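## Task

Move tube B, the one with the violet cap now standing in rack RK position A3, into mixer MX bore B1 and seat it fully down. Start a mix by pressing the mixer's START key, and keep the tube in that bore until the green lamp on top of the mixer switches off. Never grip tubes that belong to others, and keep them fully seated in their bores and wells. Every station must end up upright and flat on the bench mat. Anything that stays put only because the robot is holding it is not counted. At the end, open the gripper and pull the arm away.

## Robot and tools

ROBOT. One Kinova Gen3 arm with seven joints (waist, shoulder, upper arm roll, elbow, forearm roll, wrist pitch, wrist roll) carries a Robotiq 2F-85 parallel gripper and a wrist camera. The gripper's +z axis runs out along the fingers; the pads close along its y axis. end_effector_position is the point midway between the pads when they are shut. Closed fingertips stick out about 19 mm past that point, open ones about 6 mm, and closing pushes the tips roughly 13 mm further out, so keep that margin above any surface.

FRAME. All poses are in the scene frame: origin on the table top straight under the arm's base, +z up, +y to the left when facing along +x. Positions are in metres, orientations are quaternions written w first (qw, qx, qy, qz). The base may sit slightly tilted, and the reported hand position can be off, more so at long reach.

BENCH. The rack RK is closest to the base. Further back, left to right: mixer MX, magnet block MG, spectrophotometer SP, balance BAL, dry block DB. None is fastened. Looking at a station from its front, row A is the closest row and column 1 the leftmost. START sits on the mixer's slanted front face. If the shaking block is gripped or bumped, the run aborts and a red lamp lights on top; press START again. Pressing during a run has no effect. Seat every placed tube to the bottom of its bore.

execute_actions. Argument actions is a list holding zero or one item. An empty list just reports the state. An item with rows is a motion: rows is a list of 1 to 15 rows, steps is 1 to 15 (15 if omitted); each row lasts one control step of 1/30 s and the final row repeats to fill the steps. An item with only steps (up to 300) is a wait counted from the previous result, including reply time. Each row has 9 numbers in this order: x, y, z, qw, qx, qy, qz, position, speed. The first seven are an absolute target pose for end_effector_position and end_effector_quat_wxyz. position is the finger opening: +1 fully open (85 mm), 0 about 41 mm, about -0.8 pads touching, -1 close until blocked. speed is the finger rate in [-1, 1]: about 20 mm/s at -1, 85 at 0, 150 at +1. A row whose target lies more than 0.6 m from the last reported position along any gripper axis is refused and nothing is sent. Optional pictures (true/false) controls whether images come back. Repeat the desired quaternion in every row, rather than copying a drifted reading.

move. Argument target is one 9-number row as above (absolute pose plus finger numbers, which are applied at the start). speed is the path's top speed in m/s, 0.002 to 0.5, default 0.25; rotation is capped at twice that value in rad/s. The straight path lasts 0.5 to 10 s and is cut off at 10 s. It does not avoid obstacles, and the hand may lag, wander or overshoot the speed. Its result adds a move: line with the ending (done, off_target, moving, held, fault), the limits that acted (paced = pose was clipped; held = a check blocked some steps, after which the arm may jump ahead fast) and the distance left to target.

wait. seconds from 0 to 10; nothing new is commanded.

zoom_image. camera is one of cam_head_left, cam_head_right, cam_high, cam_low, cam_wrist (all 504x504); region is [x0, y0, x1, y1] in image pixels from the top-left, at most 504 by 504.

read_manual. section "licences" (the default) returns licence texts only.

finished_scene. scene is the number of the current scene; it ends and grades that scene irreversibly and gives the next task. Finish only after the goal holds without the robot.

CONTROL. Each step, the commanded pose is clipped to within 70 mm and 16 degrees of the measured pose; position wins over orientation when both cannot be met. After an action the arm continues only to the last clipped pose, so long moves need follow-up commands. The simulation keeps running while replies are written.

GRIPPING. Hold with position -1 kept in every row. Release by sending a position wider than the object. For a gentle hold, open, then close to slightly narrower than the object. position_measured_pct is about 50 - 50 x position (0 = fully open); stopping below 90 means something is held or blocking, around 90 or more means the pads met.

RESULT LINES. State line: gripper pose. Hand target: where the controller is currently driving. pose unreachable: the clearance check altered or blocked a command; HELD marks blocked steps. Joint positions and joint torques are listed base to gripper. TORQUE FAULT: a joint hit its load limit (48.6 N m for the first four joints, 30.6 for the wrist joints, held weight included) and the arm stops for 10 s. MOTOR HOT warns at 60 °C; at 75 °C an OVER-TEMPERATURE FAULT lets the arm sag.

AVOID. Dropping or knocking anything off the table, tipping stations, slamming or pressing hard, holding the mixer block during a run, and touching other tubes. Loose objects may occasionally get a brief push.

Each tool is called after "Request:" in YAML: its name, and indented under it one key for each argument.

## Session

Request:
move:
  target: [0.22, 0.0, 0.30, 0, 1, 0, 0, 0.2, 0]
  speed: 0.3

Scene clock: 1.77 s of 9600.00 s.
end_effector_position=(+0.2195, -0.0005, +0.2999) position_measured_pct=40.1 end_effector_quat_wxyz=(+0.002, +1.000, +0.000, -0.001)
Joint positions: [ 0.596 -0.093 -0.63   2.249 -0.053  0.972  4.678]
Joint velocities: [ 0.003 -0.008  0.01   0.003 -0.008 -0.002  0.014]
Joint torques (N m, as the joint torque sensors report them, + toward a larger angle): [-0.28 -4.18  0.55 -7.2   0.   -0.15  0.46]
Hand target: +0.219, -0.001, +0.300; +0.002, +1.000, +0.000, -0.001
Off the commanded pose: 0.001 m, 0 deg.
move: done

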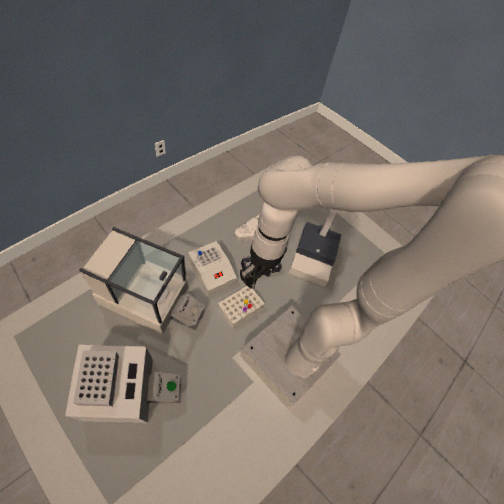

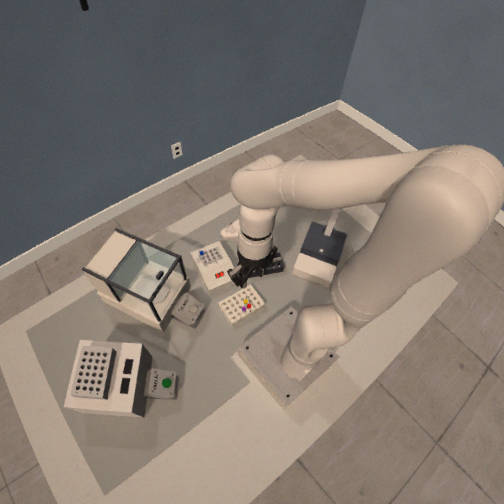

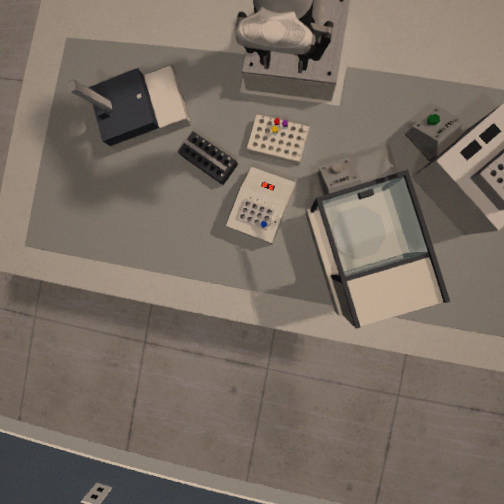

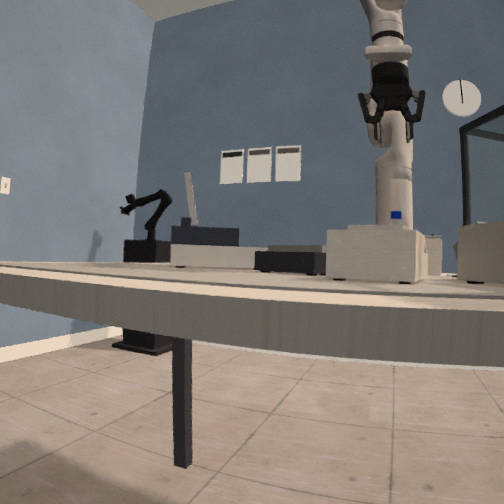

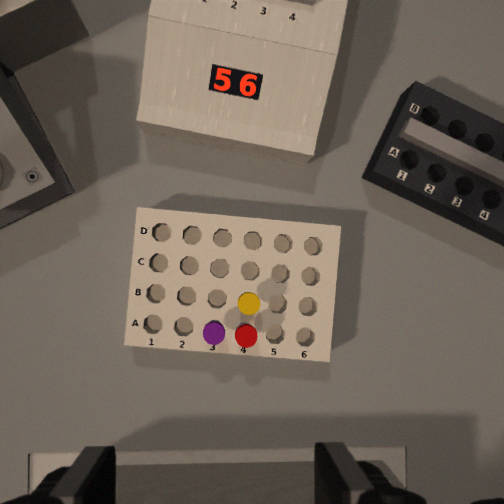

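Request:
move:
  target: [0.233, 0.004, 0.13, 0, 0.7071, 0.7071, 0, -0.2, 0]
  speed: 0.2

Scene clock: 15.60 s of 9600.00 s.
end_effector_position=(+0.2332, +0.0049, +0.1303) position_measured_pct=59.9 end_effector_quat_wxyz=(-0.002, +0.707, +0.707, +0.002)
Joint positions: [ 0.293  0.47  -0.508  2.518  0.841  0.305  5.265]
Joint velocities: [-0.024  0.004  0.018  0.007  0.026 -0.014 -0.025]
Joint torques (N m, as the joint torque sensors report them, + toward a larger angle): [-0.25 -9.75 -0.56 -2.04 -0.02 -0.39  0.28]
Hand target: +0.233, +0.005, +0.130; -0.002, +0.707, +0.708, +0.002
Off the commanded pose: 0.001 m, 0 deg.
move: done

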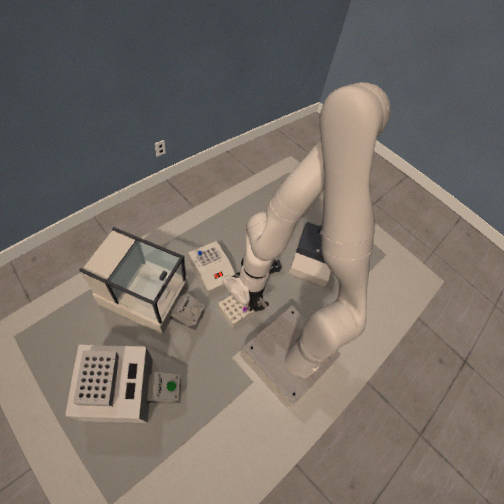

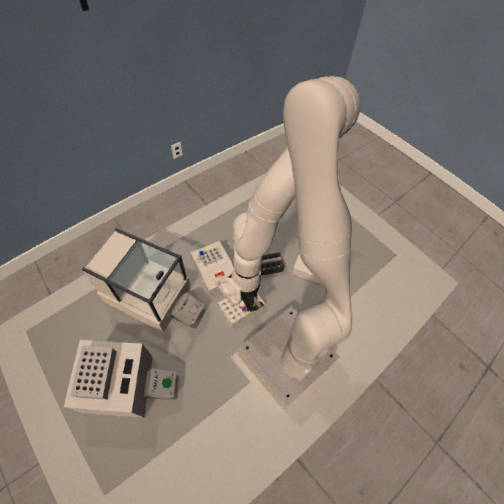

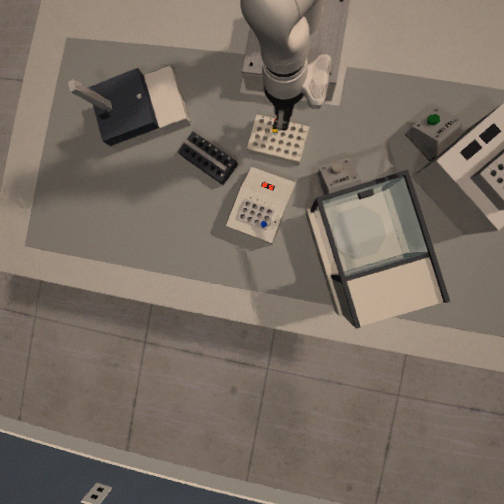

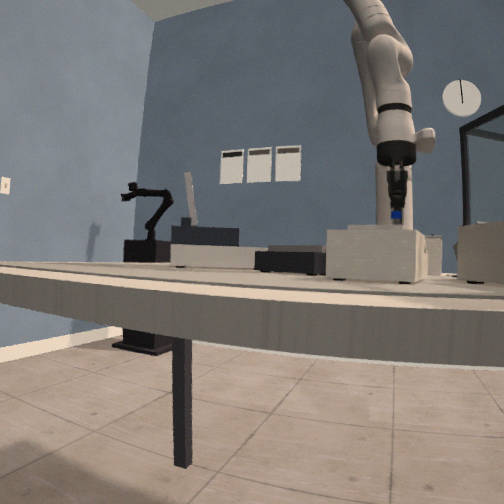

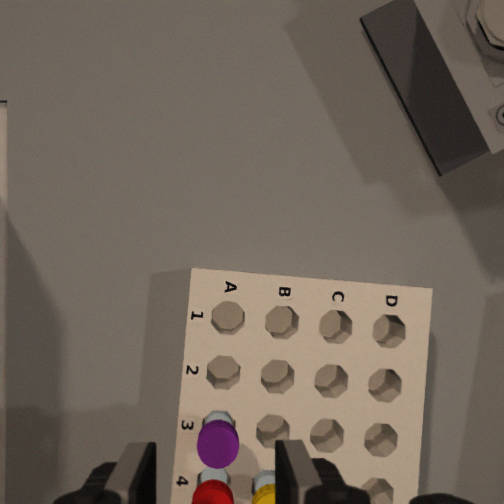

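Request:
move:
  target: [0.233, 0.006, 0.084, 0, 0.7071, 0.7071, 0, -0.2, 0]
  speed: 0.06

Scene clock: 19.70 s of 9600.00 s.
end_effector_position=(+0.2330, +0.0062, +0.0848) position_measured_pct=59.9 end_effector_quat_wxyz=(-0.011, +0.707, +0.707, -0.008)
Joint positions: [-0.07   0.626 -0.04   2.536  1.248  0.025  4.9  ]
Joint velocities: [-0.317  0.015  0.402  0.035  0.123 -0.236 -0.112]
Joint torques (N m, as the joint torque sensors report them, + toward a larger angle): [ -0.24 -11.06   0.48   0.73   0.26  -0.18  -0.02]
Hand target: +0.233, +0.006, +0.085; -0.010, +0.707, +0.707, -0.007
Off the commanded pose: 0.001 m, 2 deg.
move: done

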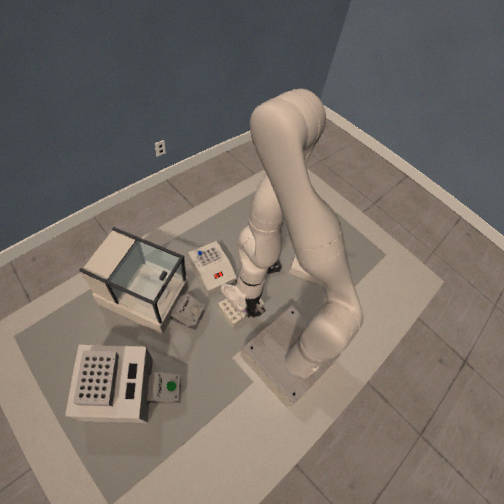

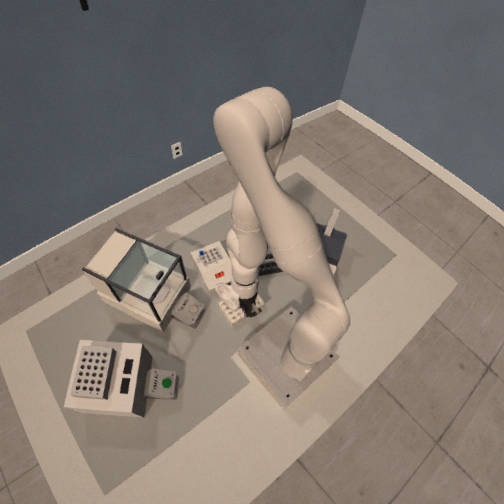

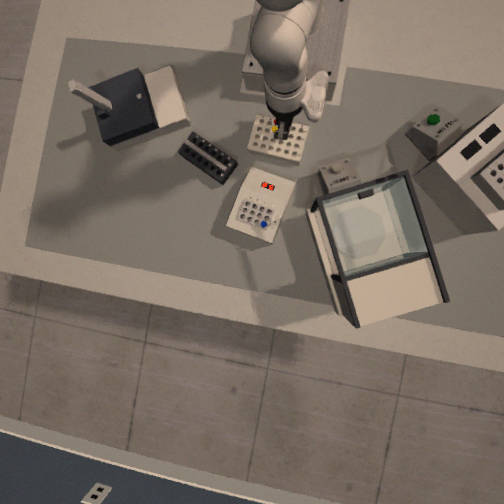

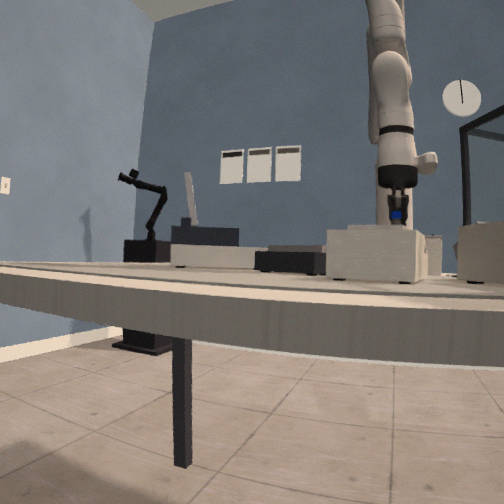

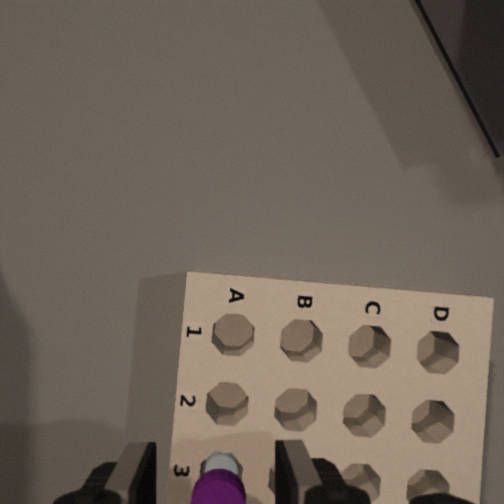

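Request:
move:
  target: [0.233, 0.006, 0.084, 0, 0.7071, 0.7071, 0, -1, -0.5]
  speed: 0.05

Scene clock: 21.90 s of 9600.00 s.
end_effector_position=(+0.2327, +0.0062, +0.0848) position_measured_pct=84.1 end_effector_quat_wxyz=(-0.003, +0.707, +0.707, -0.002)
Joint positions: [-0.262  0.644  0.21   2.563  1.192 -0.128  4.968]
Joint velocities: [-0.17   0.033  0.229  0.04  -0.154 -0.156  0.169]
Joint torques (N m, as the joint torque sensors report them, + toward a larger angle): [-0.15 -9.11  0.93 -1.24 -0.2  -0.04  0.07]
Hand target: +0.233, +0.006, +0.084; -0.001, +0.707, +0.707, -0.001
Off the commanded pose: 0.001 m, 0 deg.
move: done

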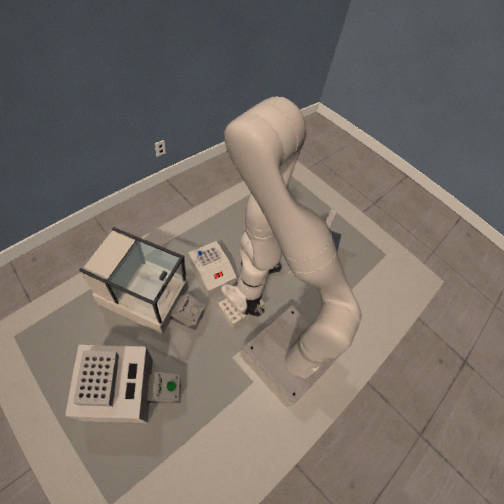

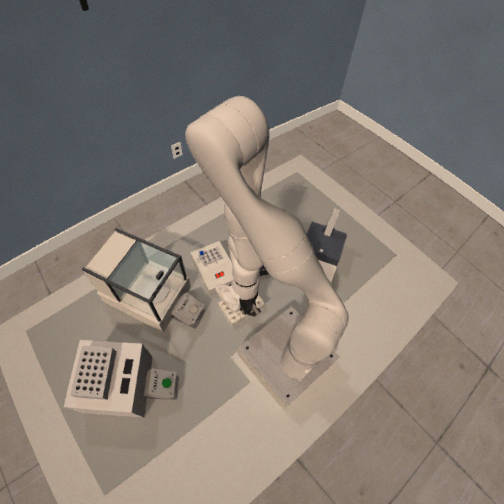

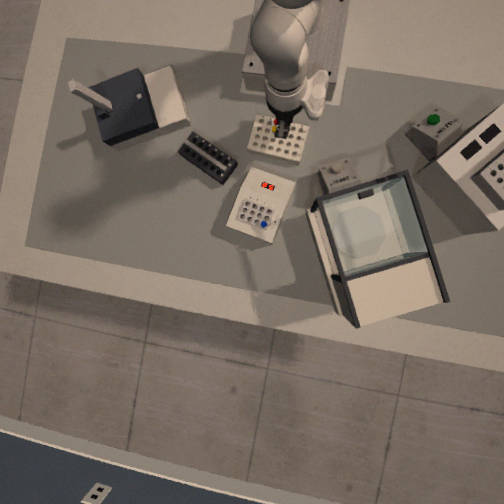

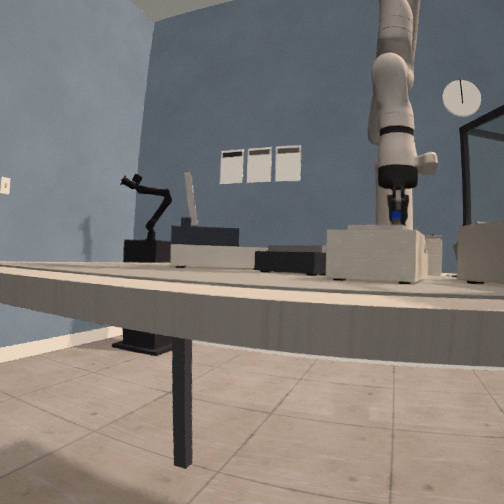

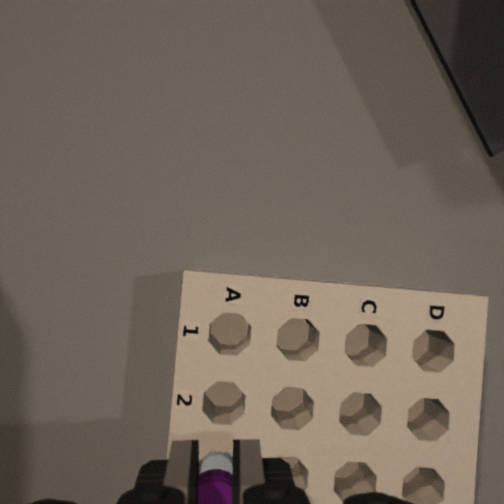

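Request:
move:
  target: [0.233, 0.006, 0.17, 0, 0.7071, 0.7071, 0, -1, -0.5]
  speed: 0.07

Scene clock: 28.13 s of 9600.00 s.
end_effector_position=(+0.2337, +0.0057, +0.1701) position_measured_pct=84.1 end_effector_quat_wxyz=(+0.002, +0.706, +0.708, -0.000)
Joint positions: [ 0.358  0.321 -0.576  2.47   0.447  0.438  5.648]
Joint velocities: [ 0.023  0.006  0.    -0.006 -0.014  0.004  0.02 ]
Joint torques (N m, as the joint torque sensors report them, + toward a larger angle): [-0.34 -8.64 -1.05 -4.03 -0.11 -0.29  0.08]
Hand target: +0.234, +0.005, +0.170; +0.002, +0.707, +0.707, -0.000
Off the commanded pose: 0.001 m, 0 deg.
move: done

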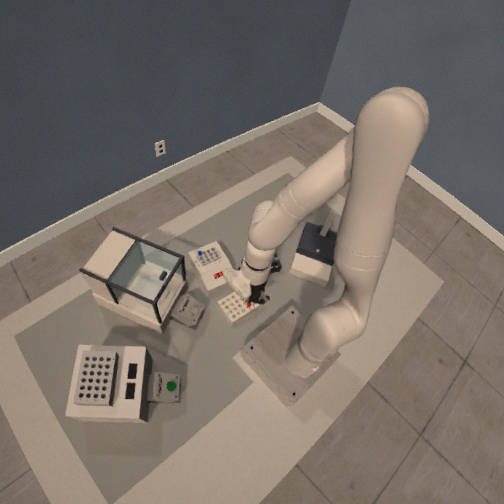

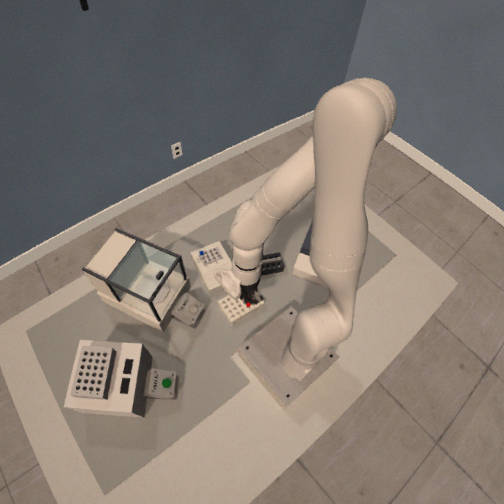

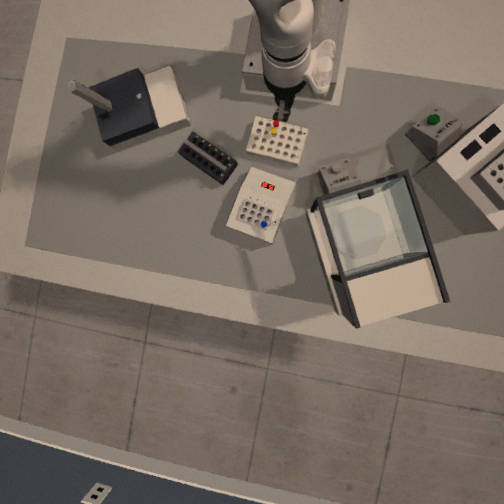

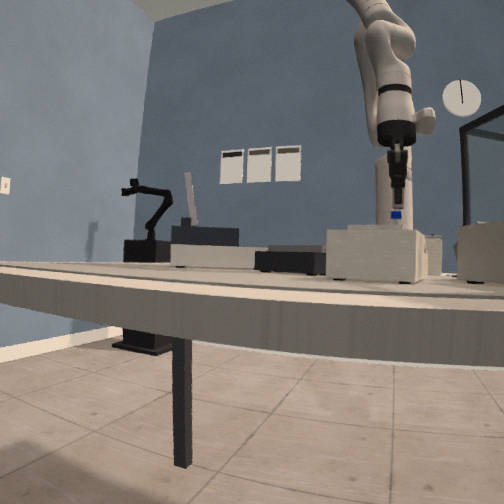

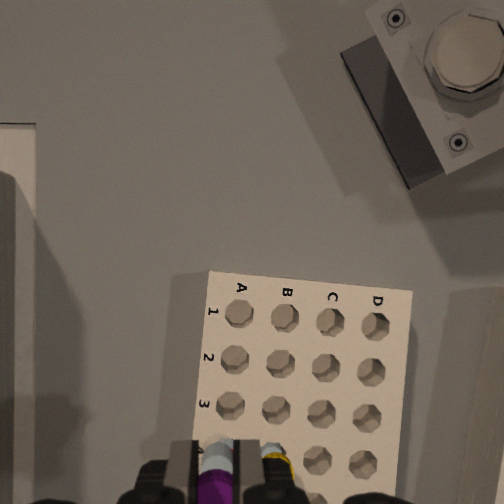

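Request:
move:
  target: [0.252, 0.474, 0.32, 0, 0.875, 0.485, 0, -1, -0.5]
  speed: 0.3

Scene clock: 38.43 s of 9600.00 s.
end_effector_position=(+0.2524, +0.4741, +0.3206) position_measured_pct=84.1 end_effector_quat_wxyz=(-0.001, +0.875, +0.483, +0.001)
Joint positions: [-0.78   0.66  -0.602  1.239  0.366  1.354  4.328]
Joint velocities: [-0.009  0.01  -0.001 -0.006  0.001  0.006 -0.001]
Joint torques (N m, as the joint torque sensors report them, + toward a larger angle): [ -0.03 -19.75  -2.18  -8.48   0.    -0.33   0.08]
Hand target: +0.252, +0.474, +0.320; -0.001, +0.875, +0.484, +0.001
Off the commanded pose: 0.001 m, 0 deg.
move: done

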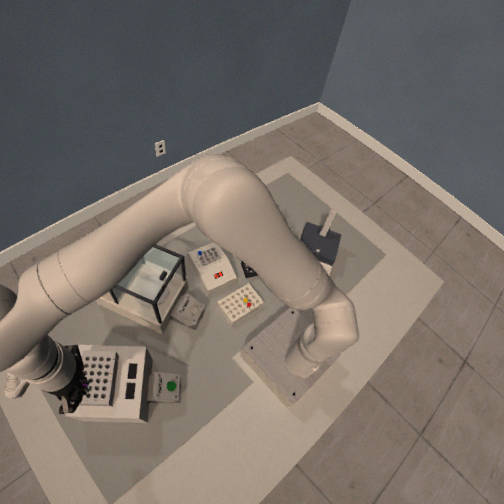

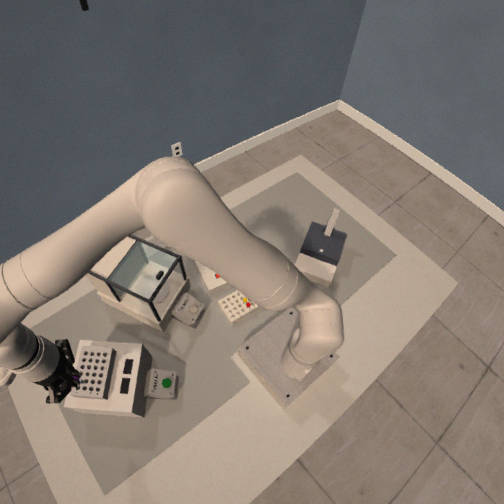

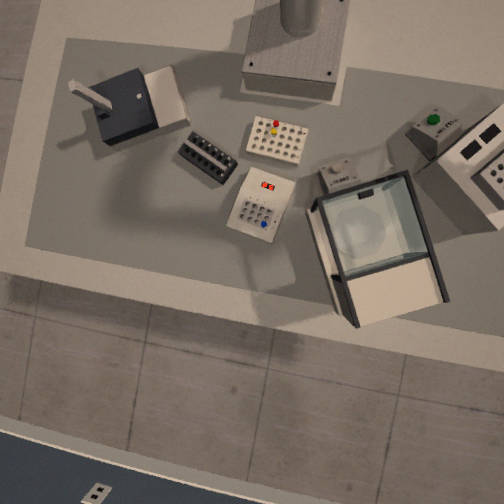

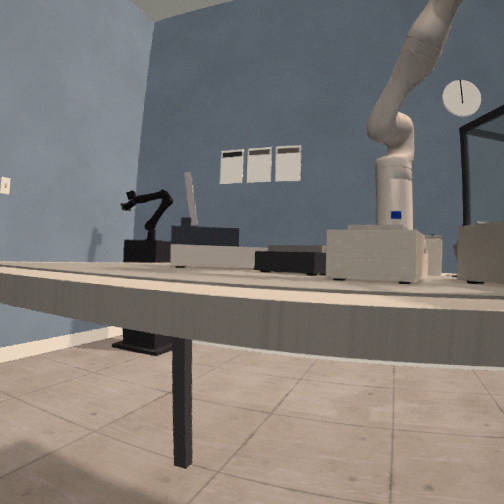

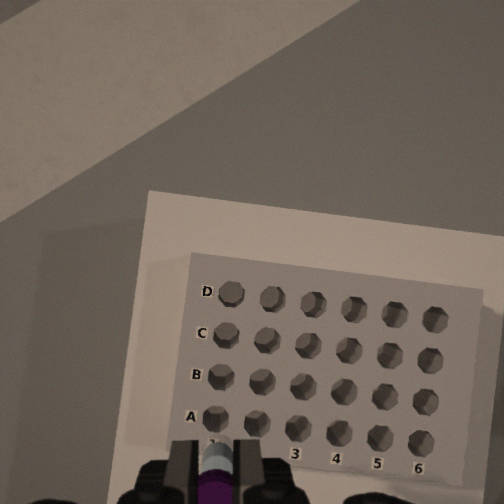

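Request:
move:
  target: [0.2577, 0.4802, 0.255, 0, 0.875, 0.485, 0, -1, -0.5]
  speed: 0.08

Scene clock: 42.83 s of 9600.00 s.
end_effector_position=(+0.2577, +0.4803, +0.2552) position_measured_pct=84.1 end_effector_quat_wxyz=(-0.000, +0.875, +0.485, +0.000)
Joint positions: [-0.782  0.738 -0.58   1.32   0.407  1.209  4.304]
Joint velocities: [-0.     0.002 -0.     0.001 -0.    -0.002 -0.   ]
Joint torques (N m, as the joint torque sensors report them, + toward a larger angle): [ -0.46 -20.62  -2.86  -7.97  -0.01  -0.36  -0.02]
Hand target: +0.258, +0.480, +0.255; -0.000, +0.875, +0.485, -0.000
Off the commanded pose: 0.000 m, 0 deg.
move: done

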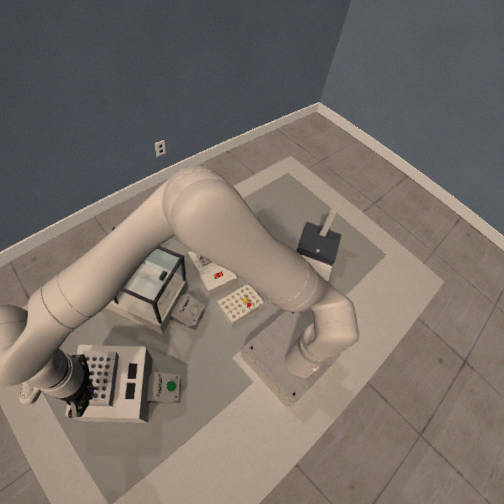

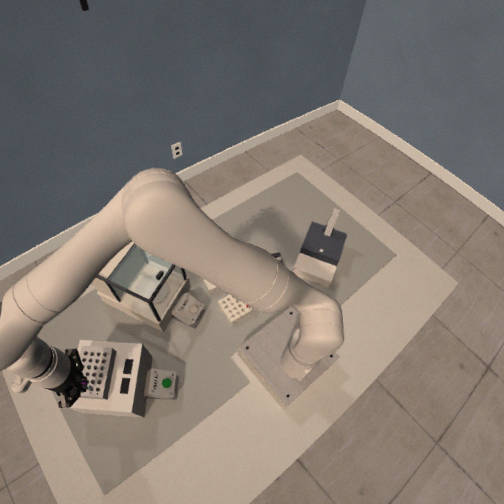

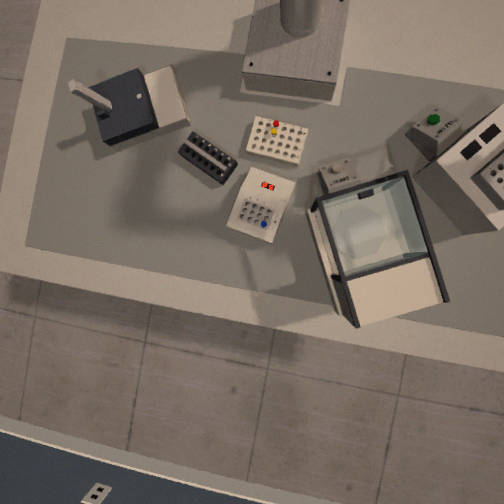

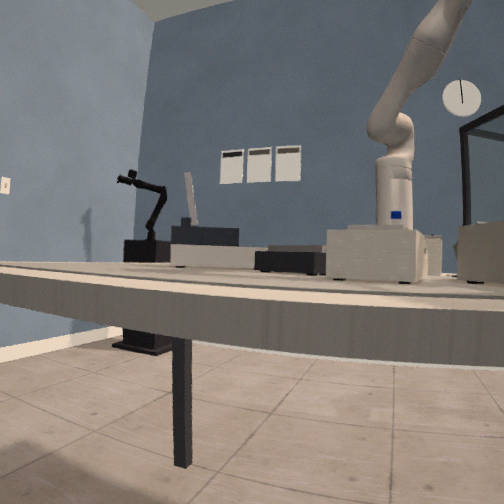

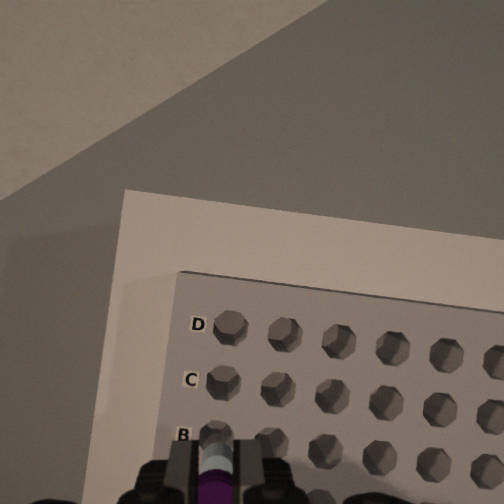

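Request:
move:
  target: [0.2582, 0.4811, 0.226, 0, 0.875, 0.485, 0, -1, -0.5]
  speed: 0.025

Scene clock: 47.53 s of 9600.00 s.
end_effector_position=(+0.2581, +0.4814, +0.2263) position_measured_pct=84.1 end_effector_quat_wxyz=(-0.000, +0.875, +0.485, +0.000)
Joint positions: [-0.786  0.772 -0.569  1.357  0.428  1.143  4.287]
Joint velocities: [-0.001  0.002 -0.     0.001 -0.001 -0.003 -0.004]
Joint torques (N m, as the joint torque sensors report them, + toward a larger angle): [ -0.12 -20.69  -2.64  -7.07   0.03  -0.04   0.37]
Hand target: +0.258, +0.481, +0.226; -0.000, +0.875, +0.485, -0.000
Off the commanded pose: 0.000 m, 0 deg.
move: done

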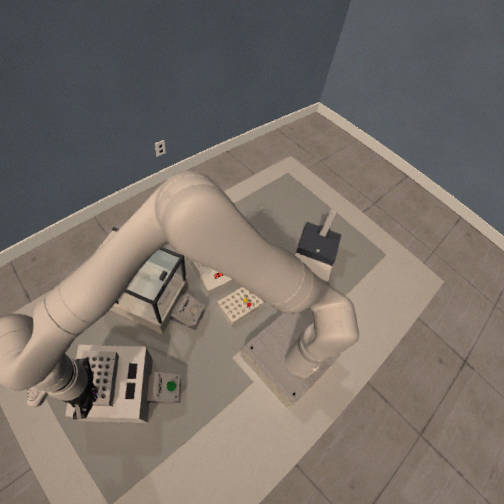

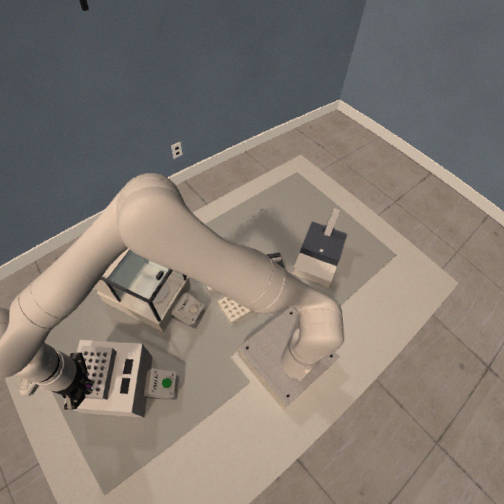

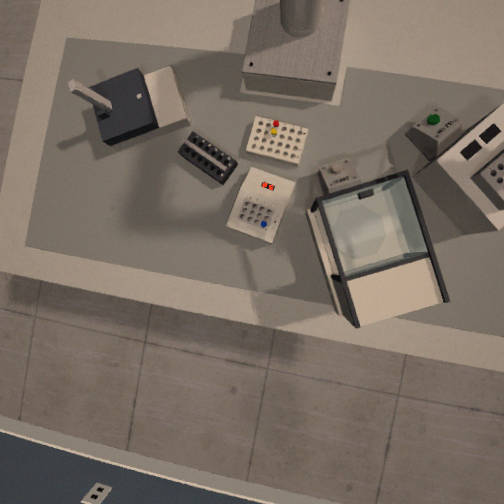

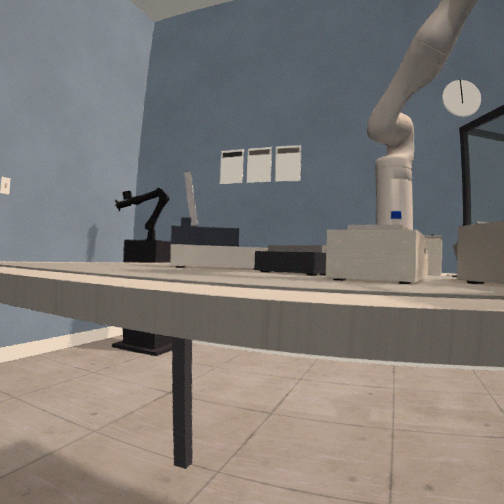

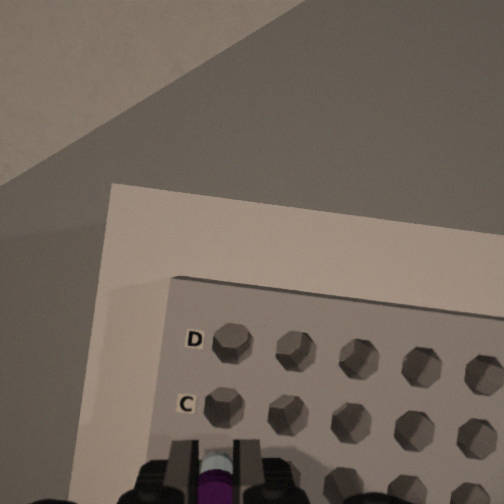

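Inserted. Release, lift, close, and push (shifted 3 mm back to center over the cap).

Request:
move:
  target: [0.2582, 0.4811, 0.226, 0, 0.875, 0.485, 0, -0.3, 0]

Request:
move:
  target: [0.2566, 0.4786, 0.262, 0, 0.875, 0.485, 0, -0.3, 0]
  speed: 0.08

Request:
move:
  target: [0.2566, 0.4786, 0.245, 0, 0.875, 0.485, 0, -1, 0.5]
  speed: 0.05

Request:
move:
  target: [0.2566, 0.4786, 0.223, 0, 0.875, 0.485, 0, -1, 0.5]
  speed: 0.015

Scene clock: 52.83 s of 9600.00 s.
end_effector_position=(+0.2582, +0.4811, +0.2260) position_measured_pct=65.1 end_effector_quat_wxyz=(-0.000, +0.875, +0.485, +0.000)
Joint positions: [-0.786  0.772 -0.568  1.357  0.428  1.143  4.287]
Joint velocities: [ 0.    -0.    -0.001 -0.001  0.001  0.    -0.001]
Joint torques (N m, as the joint torque sensors report them, + toward a larger angle): [  0.18 -20.84  -3.26  -7.53  -0.08  -0.25   0.06]
Hand target: +0.258, +0.481, +0.226; -0.000, +0.875, +0.485, -0.000
Off the commanded pose: 0.000 m, 0 deg.
move: done

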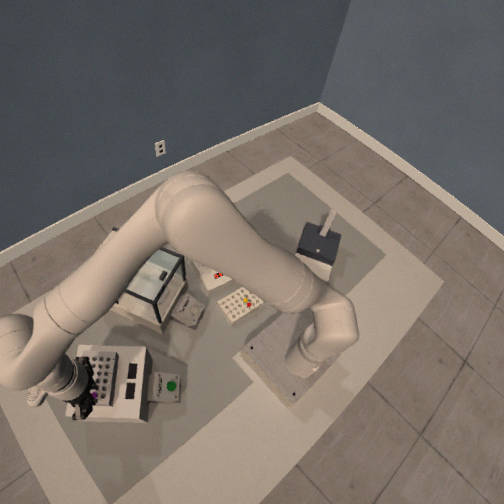

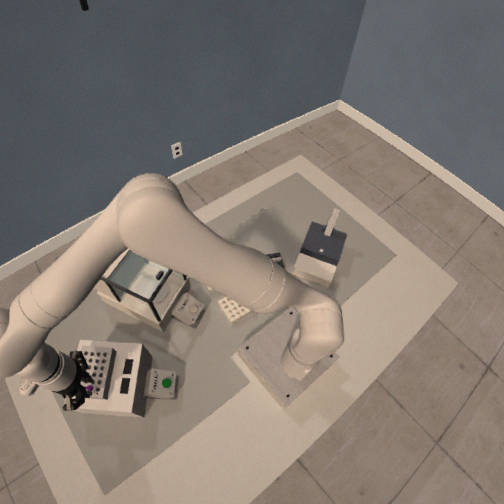

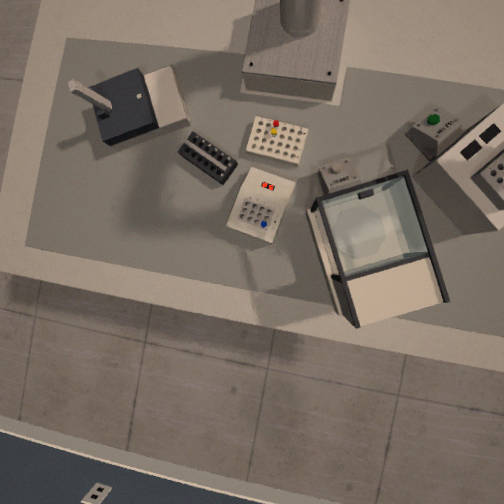

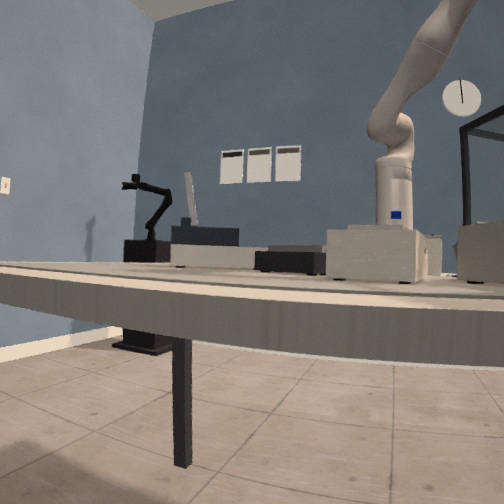

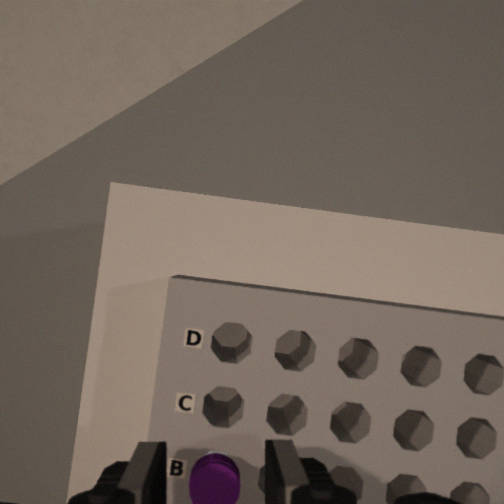

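Scene clock: 53.67 s of 9600.00 s.
end_effector_position=(+0.2566, +0.4786, +0.2619) position_measured_pct=65.1 end_effector_quat_wxyz=(+0.000, +0.875, +0.485, -0.000)
Joint positions: [-0.781  0.727 -0.583  1.318  0.402  1.222  4.305]
Joint velocities: [ 0.    -0.002 -0.001 -0.002 -0.     0.002 -0.001]
Joint torques (N m, as the joint torque sensors report them, + toward a larger angle): [ -0.26 -20.28  -2.62  -7.66   0.14  -0.38   0.36]
Hand target: +0.257, +0.479, +0.262; +0.000, +0.875, +0.485, +0.000
Off the commanded pose: 0.000 m, 0 deg.
move: done

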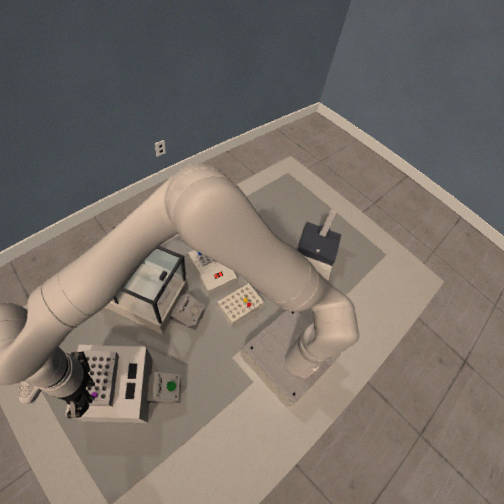

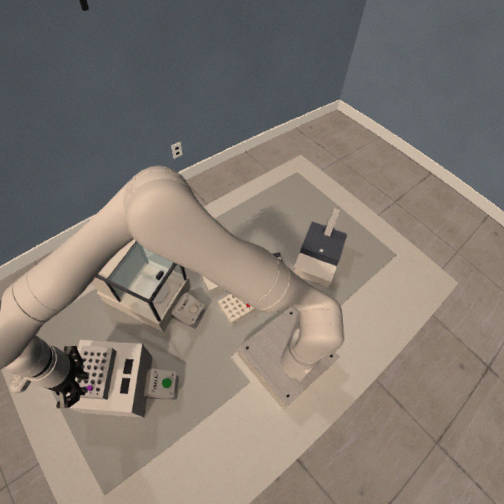

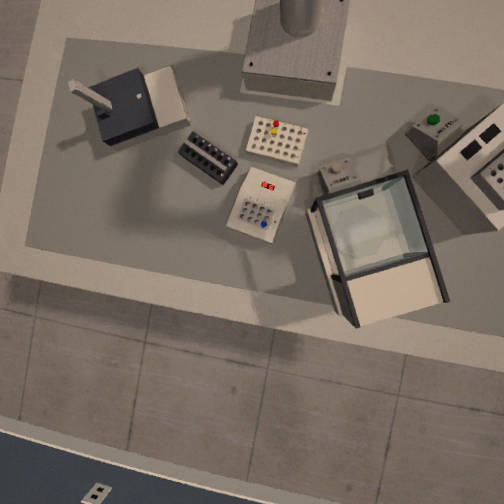

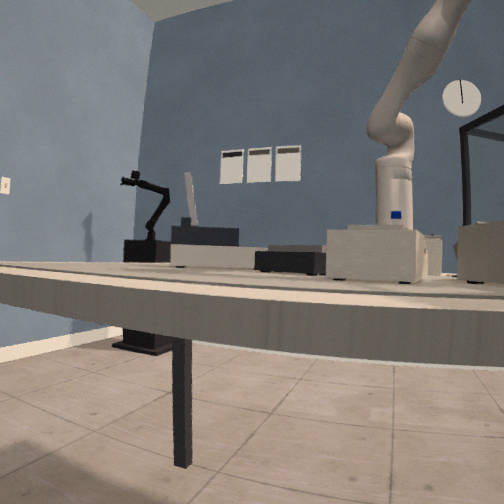

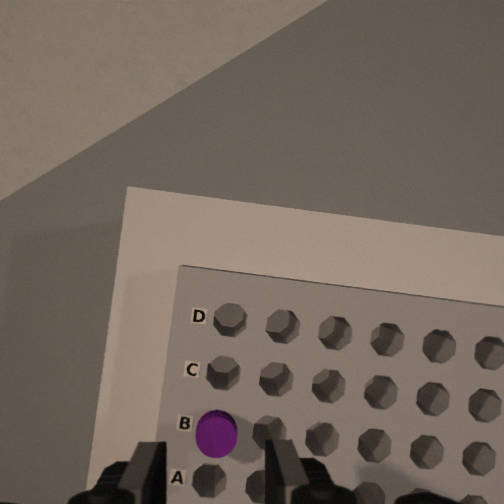

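Scene clock: 54.43 s of 9600.00 s.
end_effector_position=(+0.2566, +0.4786, +0.2451) position_measured_pct=91.7 end_effector_quat_wxyz=(-0.000, +0.875, +0.485, +0.000)
Joint positions: [-0.782  0.745 -0.577  1.343  0.413  1.181  4.296]
Joint velocities: [-0.     0.001  0.     0.001  0.001 -0.002 -0.001]
Joint torques (N m, as the joint torque sensors report them, + toward a larger angle): [ -0.26 -20.68  -2.79  -7.01   0.08  -0.18   0.25]
Hand target: +0.257, +0.479, +0.245; -0.000, +0.875, +0.485, -0.000
Off the commanded pose: 0.000 m, 0 deg.
move: done

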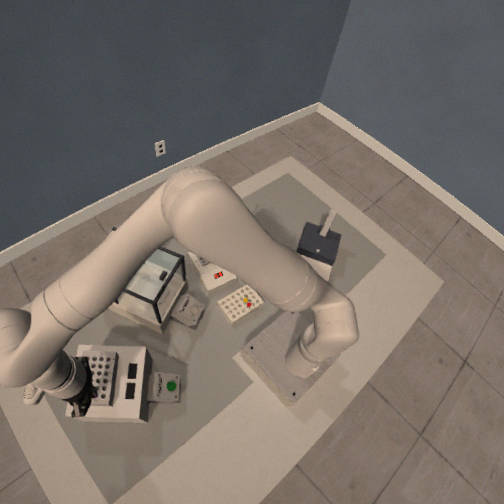

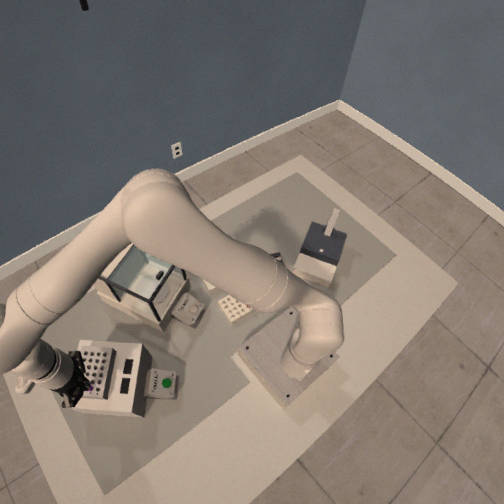

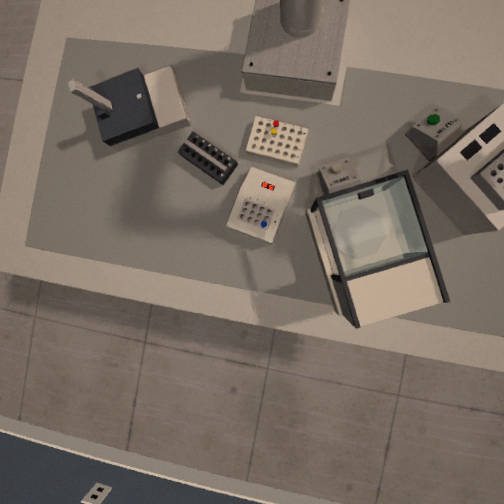

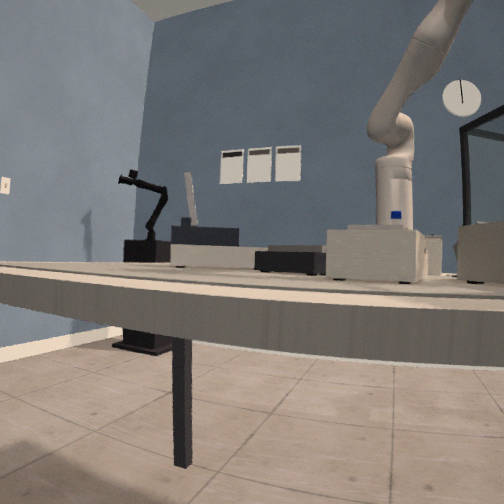

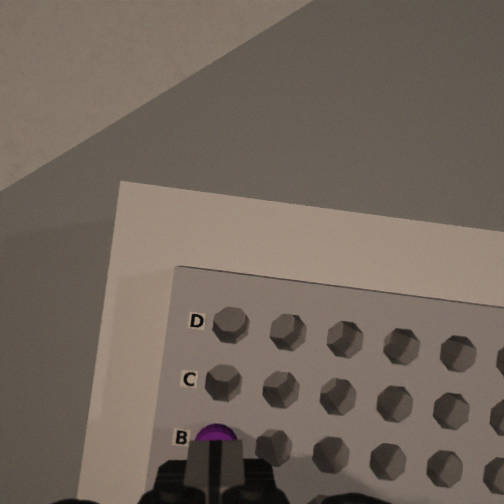

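Scene clock: 56.13 s of 9600.00 s.
end_effector_position=(+0.2566, +0.4794, +0.2283) position_measured_pct=91.7 end_effector_quat_wxyz=(-0.001, +0.875, +0.485, +0.003)
Joint positions: [-0.784  0.761 -0.571  1.372  0.428  1.134  4.282]
Joint velocities: [-0.    -0.001 -0.001  0.002  0.003 -0.002 -0.001]
Joint torques (N m, as the joint torque sensors report them, + toward a larger angle): [ -0.68 -13.98  -0.64  -6.26   0.6   -2.45   0.17]
Hand target: +0.257, +0.479, +0.223; -0.000, +0.875, +0.485, -0.000
Off the commanded pose: 0.005 m, 0 deg.
move: off_target

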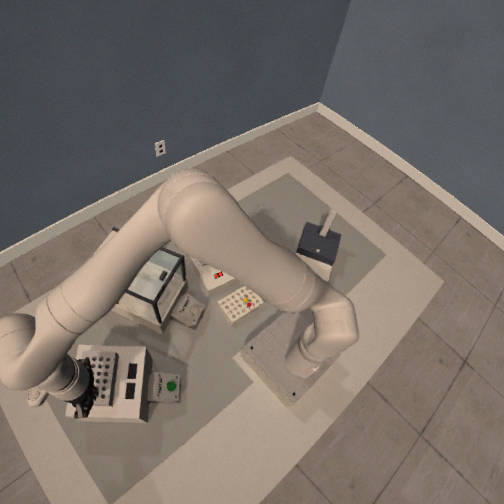

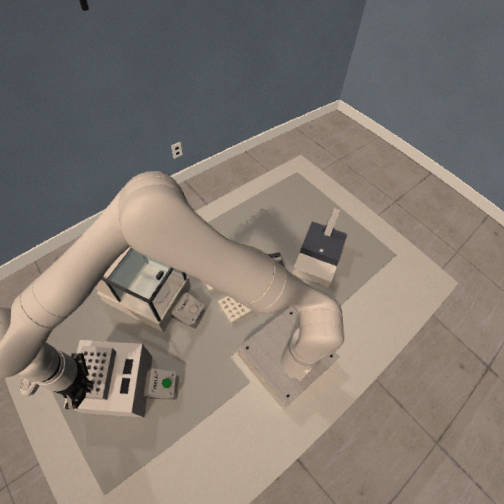

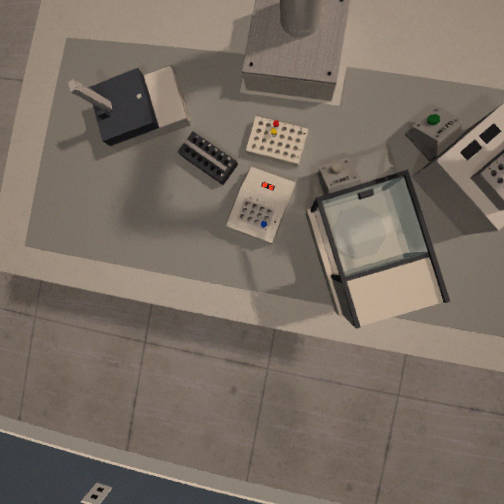

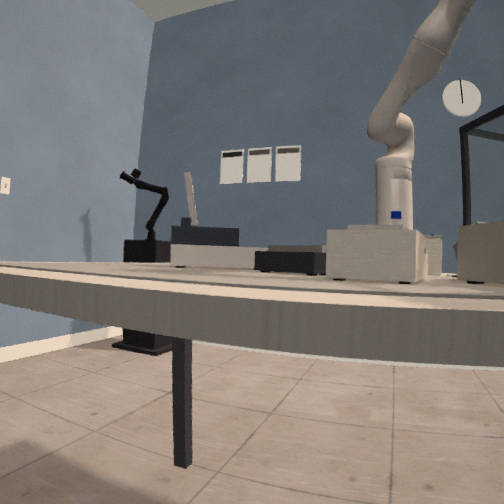

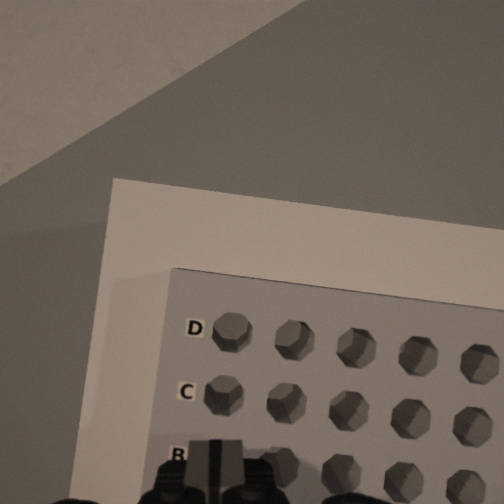

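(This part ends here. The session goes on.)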